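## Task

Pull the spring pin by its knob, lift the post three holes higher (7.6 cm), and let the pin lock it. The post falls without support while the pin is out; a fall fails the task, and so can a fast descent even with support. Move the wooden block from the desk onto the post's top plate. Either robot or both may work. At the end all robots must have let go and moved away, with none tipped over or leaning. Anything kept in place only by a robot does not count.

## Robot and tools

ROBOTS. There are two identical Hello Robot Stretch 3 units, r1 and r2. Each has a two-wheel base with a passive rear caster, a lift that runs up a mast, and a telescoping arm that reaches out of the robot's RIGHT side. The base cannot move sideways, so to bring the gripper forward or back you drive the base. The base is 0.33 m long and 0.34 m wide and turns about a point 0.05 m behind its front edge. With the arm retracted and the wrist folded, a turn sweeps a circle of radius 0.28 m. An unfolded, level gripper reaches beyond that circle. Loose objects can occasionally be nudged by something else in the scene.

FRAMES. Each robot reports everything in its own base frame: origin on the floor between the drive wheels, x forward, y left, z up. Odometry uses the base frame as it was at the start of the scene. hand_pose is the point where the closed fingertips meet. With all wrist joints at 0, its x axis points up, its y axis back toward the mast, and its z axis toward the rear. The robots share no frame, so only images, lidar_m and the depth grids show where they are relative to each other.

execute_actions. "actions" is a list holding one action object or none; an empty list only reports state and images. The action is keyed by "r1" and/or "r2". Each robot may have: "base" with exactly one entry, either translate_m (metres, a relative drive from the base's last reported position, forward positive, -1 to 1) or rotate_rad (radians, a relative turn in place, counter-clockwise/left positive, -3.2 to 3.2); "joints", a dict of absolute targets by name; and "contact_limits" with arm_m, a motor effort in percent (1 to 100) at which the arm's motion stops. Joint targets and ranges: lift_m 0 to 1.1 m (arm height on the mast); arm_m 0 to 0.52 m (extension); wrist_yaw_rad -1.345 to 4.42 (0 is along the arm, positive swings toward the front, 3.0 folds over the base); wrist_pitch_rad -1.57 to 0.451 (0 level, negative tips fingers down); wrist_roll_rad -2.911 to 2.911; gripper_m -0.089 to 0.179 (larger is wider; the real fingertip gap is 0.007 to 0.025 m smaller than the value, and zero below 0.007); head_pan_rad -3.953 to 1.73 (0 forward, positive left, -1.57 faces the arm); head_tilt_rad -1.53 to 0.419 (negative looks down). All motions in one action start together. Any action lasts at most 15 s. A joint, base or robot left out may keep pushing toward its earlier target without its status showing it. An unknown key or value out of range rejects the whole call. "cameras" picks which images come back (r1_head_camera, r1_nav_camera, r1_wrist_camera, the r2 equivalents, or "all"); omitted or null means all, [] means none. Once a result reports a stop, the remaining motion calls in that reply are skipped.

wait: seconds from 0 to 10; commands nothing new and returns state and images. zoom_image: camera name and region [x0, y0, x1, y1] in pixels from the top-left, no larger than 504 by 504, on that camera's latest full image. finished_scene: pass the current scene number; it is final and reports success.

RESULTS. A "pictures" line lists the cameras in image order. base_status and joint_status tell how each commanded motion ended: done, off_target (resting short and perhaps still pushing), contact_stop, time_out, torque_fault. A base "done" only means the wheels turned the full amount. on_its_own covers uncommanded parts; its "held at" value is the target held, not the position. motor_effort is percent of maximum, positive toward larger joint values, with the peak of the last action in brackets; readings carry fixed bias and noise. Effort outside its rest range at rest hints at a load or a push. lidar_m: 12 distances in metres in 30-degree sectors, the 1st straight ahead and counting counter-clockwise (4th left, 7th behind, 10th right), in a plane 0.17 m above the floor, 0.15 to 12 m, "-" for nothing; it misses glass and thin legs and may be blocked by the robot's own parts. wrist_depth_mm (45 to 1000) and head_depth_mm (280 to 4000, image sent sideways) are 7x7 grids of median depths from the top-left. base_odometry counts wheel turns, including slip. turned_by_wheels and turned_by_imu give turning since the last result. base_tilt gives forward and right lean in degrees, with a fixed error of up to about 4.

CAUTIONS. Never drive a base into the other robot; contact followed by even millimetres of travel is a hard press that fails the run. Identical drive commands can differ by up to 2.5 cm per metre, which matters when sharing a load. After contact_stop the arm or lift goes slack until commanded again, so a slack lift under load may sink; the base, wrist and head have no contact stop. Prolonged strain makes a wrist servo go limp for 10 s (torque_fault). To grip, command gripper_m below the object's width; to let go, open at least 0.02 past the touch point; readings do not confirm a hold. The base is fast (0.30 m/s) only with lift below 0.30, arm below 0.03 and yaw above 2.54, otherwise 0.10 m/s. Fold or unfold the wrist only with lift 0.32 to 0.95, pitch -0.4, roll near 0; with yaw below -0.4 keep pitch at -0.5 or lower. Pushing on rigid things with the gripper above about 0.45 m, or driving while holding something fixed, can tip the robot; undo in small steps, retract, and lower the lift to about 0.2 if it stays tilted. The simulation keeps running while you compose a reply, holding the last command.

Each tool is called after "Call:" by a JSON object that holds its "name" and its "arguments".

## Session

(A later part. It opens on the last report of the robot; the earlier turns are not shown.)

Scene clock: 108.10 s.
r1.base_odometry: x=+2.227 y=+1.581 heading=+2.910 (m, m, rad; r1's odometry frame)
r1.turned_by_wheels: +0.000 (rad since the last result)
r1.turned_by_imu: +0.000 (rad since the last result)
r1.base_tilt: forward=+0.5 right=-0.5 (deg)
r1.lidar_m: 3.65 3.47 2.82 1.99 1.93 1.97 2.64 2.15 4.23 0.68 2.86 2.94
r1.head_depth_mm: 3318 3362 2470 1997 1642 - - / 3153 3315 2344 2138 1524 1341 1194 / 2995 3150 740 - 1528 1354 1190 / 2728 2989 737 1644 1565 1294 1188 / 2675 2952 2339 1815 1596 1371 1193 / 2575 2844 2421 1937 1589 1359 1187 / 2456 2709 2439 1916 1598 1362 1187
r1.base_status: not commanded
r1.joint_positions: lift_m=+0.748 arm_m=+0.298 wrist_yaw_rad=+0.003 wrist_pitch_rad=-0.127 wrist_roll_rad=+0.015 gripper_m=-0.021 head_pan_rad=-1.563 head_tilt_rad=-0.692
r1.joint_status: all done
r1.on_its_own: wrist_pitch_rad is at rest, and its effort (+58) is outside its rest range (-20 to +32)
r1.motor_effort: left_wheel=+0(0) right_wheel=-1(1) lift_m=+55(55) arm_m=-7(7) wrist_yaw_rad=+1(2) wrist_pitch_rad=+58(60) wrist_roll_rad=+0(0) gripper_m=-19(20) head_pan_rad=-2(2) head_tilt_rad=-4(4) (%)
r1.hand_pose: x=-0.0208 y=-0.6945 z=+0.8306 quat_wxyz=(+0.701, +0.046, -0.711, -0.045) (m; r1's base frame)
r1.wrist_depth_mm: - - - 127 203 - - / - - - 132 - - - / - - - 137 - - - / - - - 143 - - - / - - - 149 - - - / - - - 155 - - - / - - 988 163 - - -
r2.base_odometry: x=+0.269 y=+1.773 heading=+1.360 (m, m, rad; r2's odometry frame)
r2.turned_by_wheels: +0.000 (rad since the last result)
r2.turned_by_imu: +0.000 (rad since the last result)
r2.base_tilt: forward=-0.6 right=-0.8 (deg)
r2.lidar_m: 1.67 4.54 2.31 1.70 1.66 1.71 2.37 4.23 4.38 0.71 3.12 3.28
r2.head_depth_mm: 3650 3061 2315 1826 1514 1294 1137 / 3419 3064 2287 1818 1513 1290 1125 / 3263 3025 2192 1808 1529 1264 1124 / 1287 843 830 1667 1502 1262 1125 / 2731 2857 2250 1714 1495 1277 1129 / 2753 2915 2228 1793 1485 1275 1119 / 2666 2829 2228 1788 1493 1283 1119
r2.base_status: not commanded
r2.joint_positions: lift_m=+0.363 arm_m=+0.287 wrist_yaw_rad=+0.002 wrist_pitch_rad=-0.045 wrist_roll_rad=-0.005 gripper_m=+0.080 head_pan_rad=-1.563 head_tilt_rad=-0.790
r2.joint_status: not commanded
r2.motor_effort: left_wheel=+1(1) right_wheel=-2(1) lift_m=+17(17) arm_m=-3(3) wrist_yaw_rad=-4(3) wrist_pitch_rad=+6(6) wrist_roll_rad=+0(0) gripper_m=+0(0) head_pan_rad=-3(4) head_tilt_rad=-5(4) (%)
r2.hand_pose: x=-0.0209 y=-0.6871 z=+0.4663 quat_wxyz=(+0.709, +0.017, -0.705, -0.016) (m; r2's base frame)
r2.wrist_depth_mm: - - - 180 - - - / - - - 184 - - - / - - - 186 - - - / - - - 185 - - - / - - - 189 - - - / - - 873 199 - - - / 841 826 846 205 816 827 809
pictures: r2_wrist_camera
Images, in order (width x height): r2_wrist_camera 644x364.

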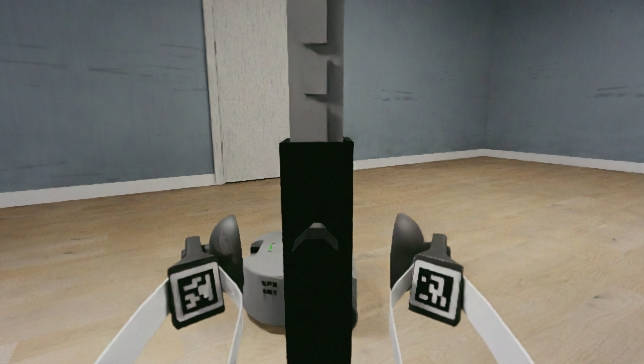

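Call:
{"name": "execute_actions", "arguments": {"actions": [{"r1":{"joints":{"lift_m":0.739}},"r2":{"joints":{"arm_m":0.299}}}], "cameras": []}}

Call:
{"name": "execute_actions", "arguments": {"actions": [{"r2":{"joints":{"gripper_m":-0.048}}}], "cameras": []}}

Call:
{"name": "execute_actions", "arguments": {"actions": [{"r2":{"joints":{"arm_m":0.292}}}], "cameras": []}}

Call:
{"name": "execute_actions", "arguments": {"actions": [{"r1":{"joints":{"lift_m":0.746}},"r2":{"joints":{"gripper_m":-0.038}}}], "cameras": ["r2_wrist_camera"]}}

Scene clock: 113.20 s.
r1.base_odometry: x=+2.227 y=+1.581 heading=+2.910 (m, m, rad; r1's odometry frame)
r1.turned_by_wheels: +0.000 (rad since the last result)
r1.turned_by_imu: +0.001 (rad since the last result)
r1.base_tilt: forward=+0.5 right=-0.6 (deg)
r1.lidar_m: 3.65 3.44 2.82 1.99 1.92 1.98 2.65 2.15 4.24 0.68 2.86 2.95
r1.head_depth_mm: 3341 3353 2465 1941 1666 - - / 3137 3352 2348 2099 1525 1348 1196 / 2986 3186 740 - 1519 1359 1188 / 2720 2981 739 1656 1559 1298 1192 / 2682 2946 2342 1814 1598 1360 1183 / 2574 2826 2458 1932 1585 1357 1190 / 2467 2733 2411 1904 1595 1355 1187
r1.base_status: not commanded
r1.joint_positions: lift_m=+0.739 arm_m=+0.298 wrist_yaw_rad=+0.003 wrist_pitch_rad=-0.096 wrist_roll_rad=+0.015 gripper_m=-0.021 head_pan_rad=-1.563 head_tilt_rad=-0.692
r1.joint_status: all done
r1.on_its_own: wrist_pitch_rad is at rest, and its effort (+44) is outside its rest range (-20 to +32)
r1.motor_effort: left_wheel=-1(0) right_wheel=-2(1) lift_m=+33(49) arm_m=-7(7) wrist_yaw_rad=+0(1) wrist_pitch_rad=+44(58) wrist_roll_rad=+0(0) gripper_m=-19(19) head_pan_rad=-2(2) head_tilt_rad=-3(4) (%)
r1.hand_pose: x=-0.0208 y=-0.6962 z=+0.8293 quat_wxyz=(+0.701, +0.035, -0.711, -0.033) (m; r1's base frame)
r1.wrist_depth_mm: - - 204 129 192 - - / - - - 133 - - - / - - - 138 - - - / - - - 144 - - - / - - - 149 - - - / - - - 154 - - - / - - 496 161 - - -
r2.base_odometry: x=+0.269 y=+1.773 heading=+1.360 (m, m, rad; r2's odometry frame)
r2.turned_by_wheels: +0.000 (rad since the last result)
r2.turned_by_imu: +0.000 (rad since the last result)
r2.base_tilt: forward=-0.5 right=-0.9 (deg)
r2.lidar_m: 1.67 4.55 2.31 1.70 1.67 1.72 2.37 4.22 4.38 0.71 3.13 3.29
r2.head_depth_mm: 3685 3058 2304 1818 1515 1300 1127 / 3464 3036 2277 1809 1517 1294 1129 / 3251 3008 2186 1796 1544 1264 1127 / 1289 851 827 1660 1532 1264 1127 / 2717 2853 2248 1725 1496 1279 1122 / 2767 2922 2230 1784 1486 1281 1118 / 2600 2822 2239 1786 1482 1282 1114
r2.base_status: not commanded
r2.joint_positions: lift_m=+0.363 arm_m=+0.299 wrist_yaw_rad=+0.002 wrist_pitch_rad=-0.046 wrist_roll_rad=-0.005 gripper_m=+0.080 head_pan_rad=-1.563 head_tilt_rad=-0.790
r2.joint_status: all done
r2.motor_effort: left_wheel=+2(1) right_wheel=-1(2) lift_m=+17(17) arm_m=+3(5) wrist_yaw_rad=-3(3) wrist_pitch_rad=+6(6) wrist_roll_rad=+0(0) gripper_m=+0(0) head_pan_rad=-3(3) head_tilt_rad=-4(5) (%)
r2.hand_pose: x=-0.0209 y=-0.6986 z=+0.4663 quat_wxyz=(+0.709, +0.017, -0.705, -0.016) (m; r2's base frame)
r2.wrist_depth_mm: - - - 168 - - - / - - - 172 - - - / - - - 175 - - - / - - - 174 - - - / - - - 177 - - - / - - 848 185 - - - / 823 841 841 192 833 817 814
pictures: none
No camera images: the call's "cameras" was empty. Leave "cameras" out to get every camera's image.

Scene clock: 114.97 s.
r1.base_odometry: x=+2.227 y=+1.581 heading=+2.910 (m, m, rad; r1's odometry frame)
r1.turned_by_wheels: +0.000 (rad since the last result)
r1.turned_by_imu: +0.000 (rad since the last result)
r1.base_tilt: forward=+0.5 right=-0.6 (deg)
r1.lidar_m: 3.66 3.48 2.83 1.99 1.93 1.98 2.64 2.15 4.24 0.68 2.86 2.94
r1.head_depth_mm: 3304 3356 2456 1938 1643 - - / 3165 3304 2352 2105 1535 1351 1196 / 2992 3177 740 - 1532 1354 1190 / 2729 2985 739 1641 1562 1302 1187 / 2689 2920 2336 1813 1593 1360 1188 / 2542 2834 2437 1930 1585 1359 1186 / 2473 2691 2403 1912 1600 1361 1185
r1.base_status: not commanded
r1.joint_positions: lift_m=+0.739 arm_m=+0.298 wrist_yaw_rad=+0.003 wrist_pitch_rad=-0.096 wrist_roll_rad=+0.015 gripper_m=-0.021 head_pan_rad=-1.563 head_tilt_rad=-0.692
r1.joint_status: not commanded
r1.on_its_own: wrist_pitch_rad is at rest, and its effort (+44) is outside its rest range (-20 to +32)
r1.motor_effort: left_wheel=+0(0) right_wheel=-2(1) lift_m=+34(33) arm_m=-7(8) wrist_yaw_rad=-1(2) wrist_pitch_rad=+44(44) wrist_roll_rad=-1(0) gripper_m=-19(19) head_pan_rad=-2(2) head_tilt_rad=-3(5) (%)
r1.hand_pose: x=-0.0208 y=-0.6962 z=+0.8293 quat_wxyz=(+0.701, +0.035, -0.711, -0.033) (m; r1's base frame)
r1.wrist_depth_mm: - - 204 129 192 - - / - - - 134 - - - / - - - 139 - - - / - - - 144 - - - / - - - 148 - - - / - - - 154 - - - / - - 503 162 - - -
r2.base_odometry: x=+0.269 y=+1.773 heading=+1.360 (m, m, rad; r2's odometry frame)
r2.turned_by_wheels: +0.000 (rad since the last result)
r2.turned_by_imu: +0.000 (rad since the last result)
r2.base_tilt: forward=-0.4 right=-0.8 (deg)
r2.lidar_m: 1.67 4.54 2.30 1.70 1.66 1.71 2.37 4.22 4.39 0.71 3.12 3.25
r2.head_depth_mm: 3680 3066 2281 1832 1520 1295 1135 / 3426 3067 2275 1812 1525 1296 1132 / 3285 3011 2183 1806 1549 1261 1127 / 1287 851 829 1648 1512 1267 1121 / 2707 2877 2238 1724 1503 1283 1118 / 2741 2912 2257 1790 1489 1280 1119 / 2615 2811 2240 1784 1487 1275 1115
r2.base_status: not commanded
r2.joint_positions: lift_m=+0.363 arm_m=+0.299 wrist_yaw_rad=-0.002 wrist_pitch_rad=-0.047 wrist_roll_rad=-0.005 gripper_m=-0.047 head_pan_rad=-1.563 head_tilt_rad=-0.790
r2.joint_status: all done
r2.motor_effort: left_wheel=+1(1) right_wheel=-1(3) lift_m=+17(17) arm_m=+6(6) wrist_yaw_rad=+2(4) wrist_pitch_rad=+7(7) wrist_roll_rad=+0(0) gripper_m=-28(100) head_pan_rad=-3(2) head_tilt_rad=-5(3) (%)
r2.hand_pose: x=-0.0219 y=-0.6983 z=+0.4658 quat_wxyz=(+0.709, +0.016, -0.705, -0.018) (m; r2's base frame)
r2.wrist_depth_mm: - - - 168 - - - / - - - 173 - - - / - - - 176 - - - / - - - 173 - - - / - - - 176 - - - / - - - 163 - - - / 834 840 843 192 834 815 822
pictures: none
No camera images: the call's "cameras" was empty. Leave "cameras" out to get every camera's image.

Scene clock: 115.70 s.
r1.base_odometry: x=+2.227 y=+1.581 heading=+2.910 (m, m, rad; r1's odometry frame)
r1.turned_by_wheels: +0.000 (rad since the last result)
r1.turned_by_imu: +0.000 (rad since the last result)
r1.base_tilt: forward=+0.4 right=-0.5 (deg)
r1.lidar_m: 3.64 3.48 2.82 1.99 1.93 1.97 2.63 2.15 4.23 0.68 2.86 2.95
r1.head_depth_mm: 3324 3342 2460 1940 1638 - - / 3132 3310 2353 2099 1534 1354 1194 / 2990 3121 739 - 1517 1354 1191 / 2715 3002 738 1652 1553 1301 1188 / 2706 2942 2345 1827 1589 1360 1194 / 2594 2850 2435 1921 1589 1361 1180 / 2459 2713 2405 1917 1587 1357 1187
r1.base_status: not commanded
r1.joint_positions: lift_m=+0.739 arm_m=+0.298 wrist_yaw_rad=+0.003 wrist_pitch_rad=-0.096 wrist_roll_rad=+0.015 gripper_m=-0.021 head_pan_rad=-1.563 head_tilt_rad=-0.692
r1.joint_status: not commanded
r1.on_its_own: wrist_pitch_rad is at rest, and its effort (+44) is outside its rest range (-20 to +32)
r1.motor_effort: left_wheel=+0(1) right_wheel=-1(1) lift_m=+34(33) arm_m=-7(8) wrist_yaw_rad=-1(2) wrist_pitch_rad=+44(44) wrist_roll_rad=+0(0) gripper_m=-19(18) head_pan_rad=-2(2) head_tilt_rad=-3(3) (%)
r1.hand_pose: x=-0.0208 y=-0.6962 z=+0.8293 quat_wxyz=(+0.701, +0.035, -0.711, -0.033) (m; r1's base frame)
r1.wrist_depth_mm: - - 205 129 192 - - / - - - 133 - - - / - - - 138 - - - / - - - 143 - - - / - - - 149 - - - / - - - 153 - - - / - - 510 161 - - -
r2.base_odometry: x=+0.269 y=+1.773 heading=+1.360 (m, m, rad; r2's odometry frame)
r2.turned_by_wheels: +0.000 (rad since the last result)
r2.turned_by_imu: +0.000 (rad since the last result)
r2.base_tilt: forward=-0.5 right=-0.8 (deg)
r2.lidar_m: 1.67 4.55 2.30 1.70 1.67 1.72 2.38 4.22 4.39 0.71 3.13 3.25
r2.head_depth_mm: 3681 3027 2290 1821 1511 1296 1130 / 3458 2996 2266 1828 1510 1290 1132 / 3257 3029 2177 1797 1506 1264 1124 / 1296 850 826 1669 1504 1257 1124 / 2686 2914 2240 1728 1499 1279 1122 / 2752 2898 2240 1797 1493 1278 1119 / 2630 2839 2215 1778 1494 1276 1117
r2.base_status: not commanded
r2.joint_positions: lift_m=+0.363 arm_m=+0.293 wrist_yaw_rad=+0.001 wrist_pitch_rad=-0.045 wrist_roll_rad=-0.005 gripper_m=-0.044 head_pan_rad=-1.563 head_tilt_rad=-0.790
r2.joint_status: all done
r2.on_its_own: arm_m is at rest, and its effort (-17) is outside its rest range (-14 to +14)
r2.motor_effort: left_wheel=+3(2) right_wheel=-4(3) lift_m=+17(17) arm_m=-17(18) wrist_yaw_rad=-2(2) wrist_pitch_rad=+6(7) wrist_roll_rad=+0(0) gripper_m=-25(27) head_pan_rad=-4(2) head_tilt_rad=-5(4) (%)
r2.hand_pose: x=-0.0212 y=-0.6932 z=+0.4664 quat_wxyz=(+0.709, +0.017, -0.705, -0.016) (m; r2's base frame)
r2.wrist_depth_mm: - - - 173 - - - / - - - 177 - - - / - - - 180 - - - / - - - 177 - - - / - - - 181 - - - / - - - 188 - - - / 830 827 830 197 826 819 817
pictures: none
No camera images: the call's "cameras" was empty. Leave "cameras" out to get every camera's image.

Scene clock: 116.37 s.
r1.base_odometry: x=+2.227 y=+1.581 heading=+2.910 (m, m, rad; r1's odometry frame)
r1.turned_by_wheels: +0.000 (rad since the last result)
r1.turned_by_imu: +0.000 (rad since the last result)
r1.base_tilt: forward=+0.6 right=-0.5 (deg)
r1.lidar_m: 3.64 3.48 2.82 2.00 1.93 1.98 2.65 2.16 4.25 0.68 2.86 2.94
r1.head_depth_mm: 3299 3363 2471 1968 1645 - - / 3164 3335 2370 2097 1528 1334 1193 / 2977 3135 732 - 1517 1363 1195 / 2778 2958 731 1646 1562 1302 1191 / 2718 2929 2363 1817 1591 1361 1189 / 2555 2827 2425 1923 1596 1364 1184 / 2463 2723 2428 1913 1602 1365 1189
r1.base_status: not commanded
r1.joint_positions: lift_m=+0.745 arm_m=+0.298 wrist_yaw_rad=+0.003 wrist_pitch_rad=-0.105 wrist_roll_rad=+0.015 gripper_m=-0.021 head_pan_rad=-1.563 head_tilt_rad=-0.692
r1.joint_status: all done
r1.on_its_own: wrist_pitch_rad is at rest, and its effort (+48) is outside its rest range (-20 to +32)
r1.motor_effort: left_wheel=+0(0) right_wheel=-1(1) lift_m=+52(55) arm_m=-7(7) wrist_yaw_rad=+0(2) wrist_pitch_rad=+48(50) wrist_roll_rad=+0(0) gripper_m=-19(18) head_pan_rad=-2(2) head_tilt_rad=-3(5) (%)
r1.hand_pose: x=-0.0208 y=-0.6957 z=+0.8332 quat_wxyz=(+0.701, +0.038, -0.711, -0.037) (m; r1's base frame)
r1.wrist_depth_mm: - - 209 129 195 - - / - - - 133 - - - / - - - 138 - - - / - - - 144 - - - / - - - 148 - - - / - - - 154 - - - / - - 543 162 - - -
r2.base_odometry: x=+0.269 y=+1.773 heading=+1.360 (m, m, rad; r2's odometry frame)
r2.turned_by_wheels: +0.000 (rad since the last result)
r2.turned_by_imu: +0.000 (rad since the last result)
r2.base_tilt: forward=-0.5 right=-0.8 (deg)
r2.lidar_m: 1.67 4.55 2.31 1.70 1.66 1.72 2.37 4.21 4.39 0.71 3.12 3.25
r2.head_depth_mm: 3700 3075 2275 1815 1513 1295 1131 / 3453 3067 2260 1822 1509 1293 1122 / 3262 3065 2173 1811 1506 1260 1127 / 1284 840 827 1658 1509 1262 1125 / 2723 2863 2240 1718 1499 1277 1120 / 2726 2884 2230 1784 1492 1278 1117 / 2649 2799 2227 1778 1485 1276 1117
r2.base_status: not commanded
r2.joint_positions: lift_m=+0.363 arm_m=+0.293 wrist_yaw_rad=+0.001 wrist_pitch_rad=-0.045 wrist_roll_rad=-0.005 gripper_m=-0.037 head_pan_rad=-1.563 head_tilt_rad=-0.790
r2.joint_status: all done
r2.on_its_own: arm_m is at rest, and its effort (-16) is outside its rest range (-14 to +14)
r2.motor_effort: left_wheel=+2(2) right_wheel=-3(4) lift_m=+17(17) arm_m=-16(16) wrist_yaw_rad=-2(1) wrist_pitch_rad=+6(6) wrist_roll_rad=+0(0) gripper_m=-23(22) head_pan_rad=-2(2) head_tilt_rad=-3(4) (%)
r2.hand_pose: x=-0.0212 y=-0.6932 z=+0.4664 quat_wxyz=(+0.709, +0.017, -0.705, -0.016) (m; r2's base frame)
r2.wrist_depth_mm: - - - 172 - - - / - - - 178 - - - / - - - 181 - - - / - - - 178 - - - / - - - 181 - - - / - - - 190 - - - / 838 829 829 197 827 833 815
pictures: r2_wrist_camera
Images, in order (width x height): r2_wrist_camera 644x364.

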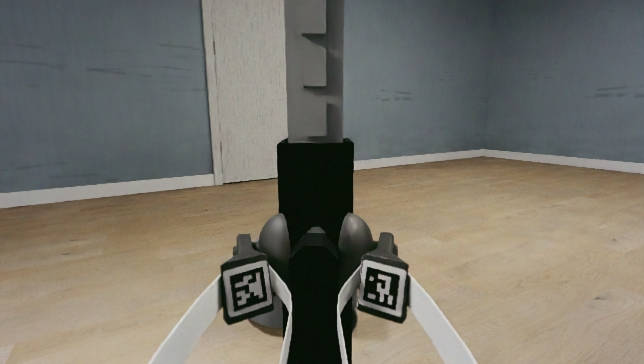

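Call:
{"name": "execute_actions", "arguments": {"actions": [{"r1":{"joints":{"lift_m":0.7485}}}], "cameras": ["r2_wrist_camera"]}}

Call:
{"name": "execute_actions", "arguments": {"actions": [{"r2":{"joints":{"gripper_m":0.08,"arm_m":0.288}}}], "cameras": ["r2_wrist_camera"]}}

Call:
{"name": "execute_actions", "arguments": {"actions": [{"r1":{"joints":{"lift_m":0.738}}}], "cameras": ["r2_wrist_camera"]}}

Scene clock: 119.47 s.
r1.base_odometry: x=+2.227 y=+1.581 heading=+2.910 (m, m, rad; r1's odometry frame)
r1.turned_by_wheels: +0.000 (rad since the last result)
r1.turned_by_imu: +0.000 (rad since the last result)
r1.base_tilt: forward=+0.4 right=-0.6 (deg)
r1.lidar_m: 3.63 3.47 2.82 1.99 1.93 1.98 2.65 2.15 4.25 0.68 2.86 2.95
r1.head_depth_mm: 3328 3334 2491 1967 1643 - - / 3100 3326 2345 2114 1530 1343 1192 / 2971 3211 732 - 1523 1357 1191 / 2720 3004 727 1639 1564 1294 1192 / 2726 2933 2347 1821 1594 1353 1188 / 2554 2836 2436 1923 1592 1365 1184 / 2473 2729 2432 1930 1590 1355 1184
r1.base_status: not commanded
r1.joint_positions: lift_m=+0.748 arm_m=+0.298 wrist_yaw_rad=+0.003 wrist_pitch_rad=-0.108 wrist_roll_rad=+0.015 gripper_m=-0.021 head_pan_rad=-1.563 head_tilt_rad=-0.692
r1.joint_status: all done
r1.on_its_own: wrist_pitch_rad is at rest, and its effort (+49) is outside its rest range (-20 to +32)
r1.motor_effort: left_wheel=+0(1) right_wheel=-1(1) lift_m=+52(53) arm_m=-7(7) wrist_yaw_rad=-2(2) wrist_pitch_rad=+49(50) wrist_roll_rad=-1(0) gripper_m=-19(19) head_pan_rad=-2(2) head_tilt_rad=-4(3) (%)
r1.hand_pose: x=-0.0208 y=-0.6956 z=+0.8350 quat_wxyz=(+0.701, +0.039, -0.711, -0.038) (m; r1's base frame)
r1.wrist_depth_mm: - - 210 128 195 - - / - - - 133 - - - / - - - 138 - - - / - - - 144 - - - / - - - 148 - - - / - - - 154 - - - / - - 541 162 - - -
r2.base_odometry: x=+0.269 y=+1.773 heading=+1.360 (m, m, rad; r2's odometry frame)
r2.turned_by_wheels: +0.000 (rad since the last result)
r2.turned_by_imu: +0.000 (rad since the last result)
r2.base_tilt: forward=-0.5 right=-0.8 (deg)
r2.lidar_m: 1.67 4.55 2.31 1.70 1.66 1.71 2.37 4.23 4.39 0.71 3.12 3.28
r2.head_depth_mm: 3706 3056 2264 1814 1517 1293 1128 / 3448 3057 2281 1821 1505 1293 1134 / 3264 3039 2192 1803 1511 1251 1126 / 1284 845 829 1648 1499 1253 1121 / 2712 2877 2256 1714 1485 1283 1122 / 2741 2904 2213 1773 1488 1279 1121 / 2638 2820 2242 1796 1493 1266 1113
r2.base_status: not commanded
r2.joint_positions: lift_m=+0.363 arm_m=+0.293 wrist_yaw_rad=+0.001 wrist_pitch_rad=-0.045 wrist_roll_rad=-0.005 gripper_m=-0.028 head_pan_rad=-1.563 head_tilt_rad=-0.790
r2.joint_status: not commanded
r2.on_its_own: gripper_m is held at -0.029, not at your -0.038, by its stall guard, which is not easing now
r2.motor_effort: left_wheel=+2(3) right_wheel=-3(4) lift_m=+17(17) arm_m=-13(14) wrist_yaw_rad=-3(3) wrist_pitch_rad=+6(6) wrist_roll_rad=+0(0) gripper_m=-20(21) head_pan_rad=-2(3) head_tilt_rad=-4(5) (%)
r2.hand_pose: x=-0.0212 y=-0.6930 z=+0.4664 quat_wxyz=(+0.709, +0.017, -0.705, -0.016) (m; r2's base frame)
r2.wrist_depth_mm: - - - 172 - - - / - - - 177 - - - / - - - 181 - - - / - - - 179 - - - / - - - 181 - - - / - - - 190 - - - / 840 845 832 197 834 846 804
pictures: r2_wrist_camera
Images, in order (width x height): r2_wrist_camera 644x364.

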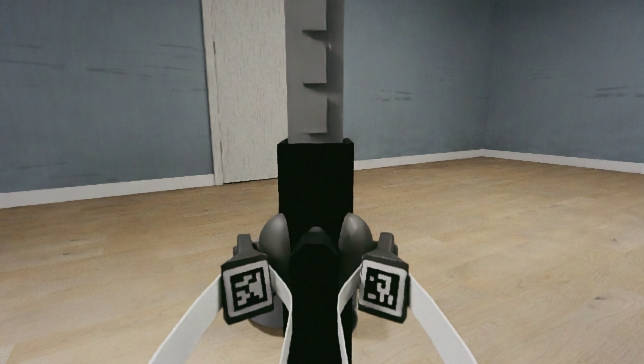

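Scene clock: 121.03 s.
r1.base_odometry: x=+2.227 y=+1.581 heading=+2.910 (m, m, rad; r1's odometry frame)
r1.turned_by_wheels: +0.000 (rad since the last result)
r1.turned_by_imu: +0.000 (rad since the last result)
r1.base_tilt: forward=+0.5 right=-0.5 (deg)
r1.lidar_m: 3.64 3.47 2.82 2.00 1.93 1.98 2.63 2.15 4.24 0.68 2.86 2.94
r1.head_depth_mm: 3302 3320 2469 1969 1652 - - / 3138 3367 2392 2090 1530 1344 1195 / 2965 3173 729 - 1531 1355 1188 / 2748 2992 728 1638 1554 1302 1194 / 2682 2952 2326 1823 1603 1364 1198 / 2572 2838 2445 1932 1599 1364 1186 / 2471 2690 2397 1926 1590 1356 1189
r1.base_status: not commanded
r1.joint_positions: lift_m=+0.748 arm_m=+0.298 wrist_yaw_rad=+0.003 wrist_pitch_rad=-0.108 wrist_roll_rad=+0.015 gripper_m=-0.021 head_pan_rad=-1.563 head_tilt_rad=-0.692
r1.joint_status: not commanded
r1.on_its_own: wrist_pitch_rad is at rest, and its effort (+49) is outside its rest range (-20 to +32)
r1.motor_effort: left_wheel=-1(1) right_wheel=-1(1) lift_m=+53(52) arm_m=-8(7) wrist_yaw_rad=-3(1) wrist_pitch_rad=+49(50) wrist_roll_rad=-1(0) gripper_m=-19(19) head_pan_rad=-2(2) head_tilt_rad=-5(3) (%)
r1.hand_pose: x=-0.0208 y=-0.6956 z=+0.8351 quat_wxyz=(+0.701, +0.039, -0.711, -0.038) (m; r1's base frame)
r1.wrist_depth_mm: - - 209 128 194 - - / - - - 133 - - - / - - - 138 - - - / - - - 144 - - - / - - - 149 - - - / - - - 154 - - - / - - 538 162 - - -
r2.base_odometry: x=+0.269 y=+1.773 heading=+1.360 (m, m, rad; r2's odometry frame)
r2.turned_by_wheels: +0.000 (rad since the last result)
r2.turned_by_imu: +0.000 (rad since the last result)
r2.base_tilt: forward=-0.5 right=-0.9 (deg)
r2.lidar_m: 1.68 4.55 2.30 1.70 1.66 1.71 2.37 4.22 4.38 0.71 3.13 3.27
r2.head_depth_mm: 3732 3052 2276 1824 1504 1295 1131 / 3466 3015 2298 1821 1504 1294 1128 / 3277 3028 2188 1809 1504 1268 1124 / 1287 846 828 1648 1498 1261 1125 / 2739 2867 2242 1717 1503 1275 1121 / 2743 2867 2230 1793 1491 1285 1122 / 2627 2809 2247 1784 1484 1278 1118
r2.base_status: not commanded
r2.joint_positions: lift_m=+0.363 arm_m=+0.288 wrist_yaw_rad=+0.001 wrist_pitch_rad=-0.045 wrist_roll_rad=-0.005 gripper_m=+0.080 head_pan_rad=-1.563 head_tilt_rad=-0.790
r2.joint_status: all done
r2.motor_effort: left_wheel=+1(2) right_wheel=-2(3) lift_m=+17(17) arm_m=-3(17) wrist_yaw_rad=-3(2) wrist_pitch_rad=+6(6) wrist_roll_rad=+0(0) gripper_m=+0(78) head_pan_rad=-2(2) head_tilt_rad=-4(4) (%)
r2.hand_pose: x=-0.0211 y=-0.6881 z=+0.4663 quat_wxyz=(+0.709, +0.017, -0.705, -0.016) (m; r2's base frame)
r2.wrist_depth_mm: - - - 177 - - - / - - - 183 - - - / - - - 187 - - - / - - - 184 - - - / - - - 188 - - - / - - 873 197 - - - / 856 830 831 204 830 824 822
pictures: r2_wrist_camera
Images, in order (width x height): r2_wrist_camera 644x364.

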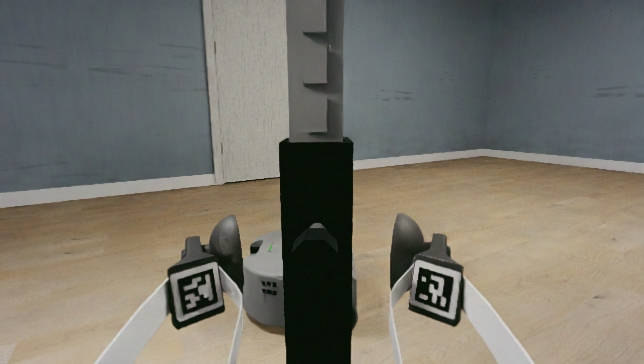

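Scene clock: 121.77 s.
r1.base_odometry: x=+2.227 y=+1.581 heading=+2.910 (m, m, rad; r1's odometry frame)
r1.turned_by_wheels: +0.000 (rad since the last result)
r1.turned_by_imu: +0.000 (rad since the last result)
r1.base_tilt: forward=+0.5 right=-0.6 (deg)
r1.lidar_m: 3.65 3.46 2.82 1.99 1.92 1.98 2.64 2.16 4.23 0.68 2.86 2.95
r1.head_depth_mm: 3281 3348 2471 1937 1649 - - / 3149 3334 2363 2058 1541 1358 1190 / 2964 3149 728 - 1533 1351 1185 / 2712 3013 728 1647 1566 1307 1189 / 2684 2948 2350 1815 1599 1365 1193 / 2559 2830 2420 1945 1591 1367 1189 / 2450 2736 2412 1915 1593 1354 1188
r1.base_status: not commanded
r1.joint_positions: lift_m=+0.738 arm_m=+0.298 wrist_yaw_rad=+0.003 wrist_pitch_rad=-0.074 wrist_roll_rad=+0.015 gripper_m=-0.021 head_pan_rad=-1.563 head_tilt_rad=-0.692
r1.joint_status: all done
r1.on_its_own: wrist_pitch_rad is at rest, and its effort (+34) is outside its rest range (-20 to +32)
r1.motor_effort: left_wheel=-1(1) right_wheel=-1(1) lift_m=+31(46) arm_m=-8(6) wrist_yaw_rad=-1(0) wrist_pitch_rad=+34(49) wrist_roll_rad=+0(0) gripper_m=-18(18) head_pan_rad=-1(2) head_tilt_rad=-4(4) (%)
r1.hand_pose: x=-0.0208 y=-0.6972 z=+0.8339 quat_wxyz=(+0.702, +0.027, -0.711, -0.026) (m; r1's base frame)
r1.wrist_depth_mm: - - 197 131 188 - - / - - - 135 - - - / - - - 139 - - - / - - - 144 - - - / - - - 148 - - - / - - - 152 - - - / - - 541 160 - - -
r2.base_odometry: x=+0.269 y=+1.773 heading=+1.360 (m, m, rad; r2's odometry frame)
r2.turned_by_wheels: +0.000 (rad since the last result)
r2.turned_by_imu: +0.000 (rad since the last result)
r2.base_tilt: forward=-0.5 right=-0.9 (deg)
r2.lidar_m: 1.68 4.57 2.30 1.70 1.66 1.71 2.37 4.22 4.38 0.71 3.14 3.25
r2.head_depth_mm: 3650 3047 2280 1822 1505 1302 1132 / 3490 3080 2296 1823 1497 1294 1132 / 3232 3027 2199 1802 1504 1260 1126 / 1300 849 827 1664 1495 1257 1127 / 2697 2864 2254 1730 1492 1280 1116 / 2752 2901 2257 1800 1498 1284 1119 / 2648 2865 2213 1790 1481 1279 1111
r2.base_status: not commanded
r2.joint_positions: lift_m=+0.363 arm_m=+0.288 wrist_yaw_rad=+0.001 wrist_pitch_rad=-0.045 wrist_roll_rad=-0.005 gripper_m=+0.080 head_pan_rad=-1.563 head_tilt_rad=-0.790
r2.joint_status: not commanded
r2.motor_effort: left_wheel=+1(1) right_wheel=-3(3) lift_m=+17(17) arm_m=-2(3) wrist_yaw_rad=-2(2) wrist_pitch_rad=+6(6) wrist_roll_rad=+0(0) gripper_m=+0(0) head_pan_rad=-3(4) head_tilt_rad=-4(5) (%)
r2.hand_pose: x=-0.0211 y=-0.6881 z=+0.4663 quat_wxyz=(+0.709, +0.017, -0.705, -0.016) (m; r2's base frame)
r2.wrist_depth_mm: - - - 177 - - - / - - - 182 - - - / - - - 187 - - - / - - - 184 - - - / - - - 189 - - - / - - 872 197 - - - / 855 832 824 204 835 832 817
pictures: r2_wrist_camera
Images, in order (width x height): r2_wrist_camera 644x364.

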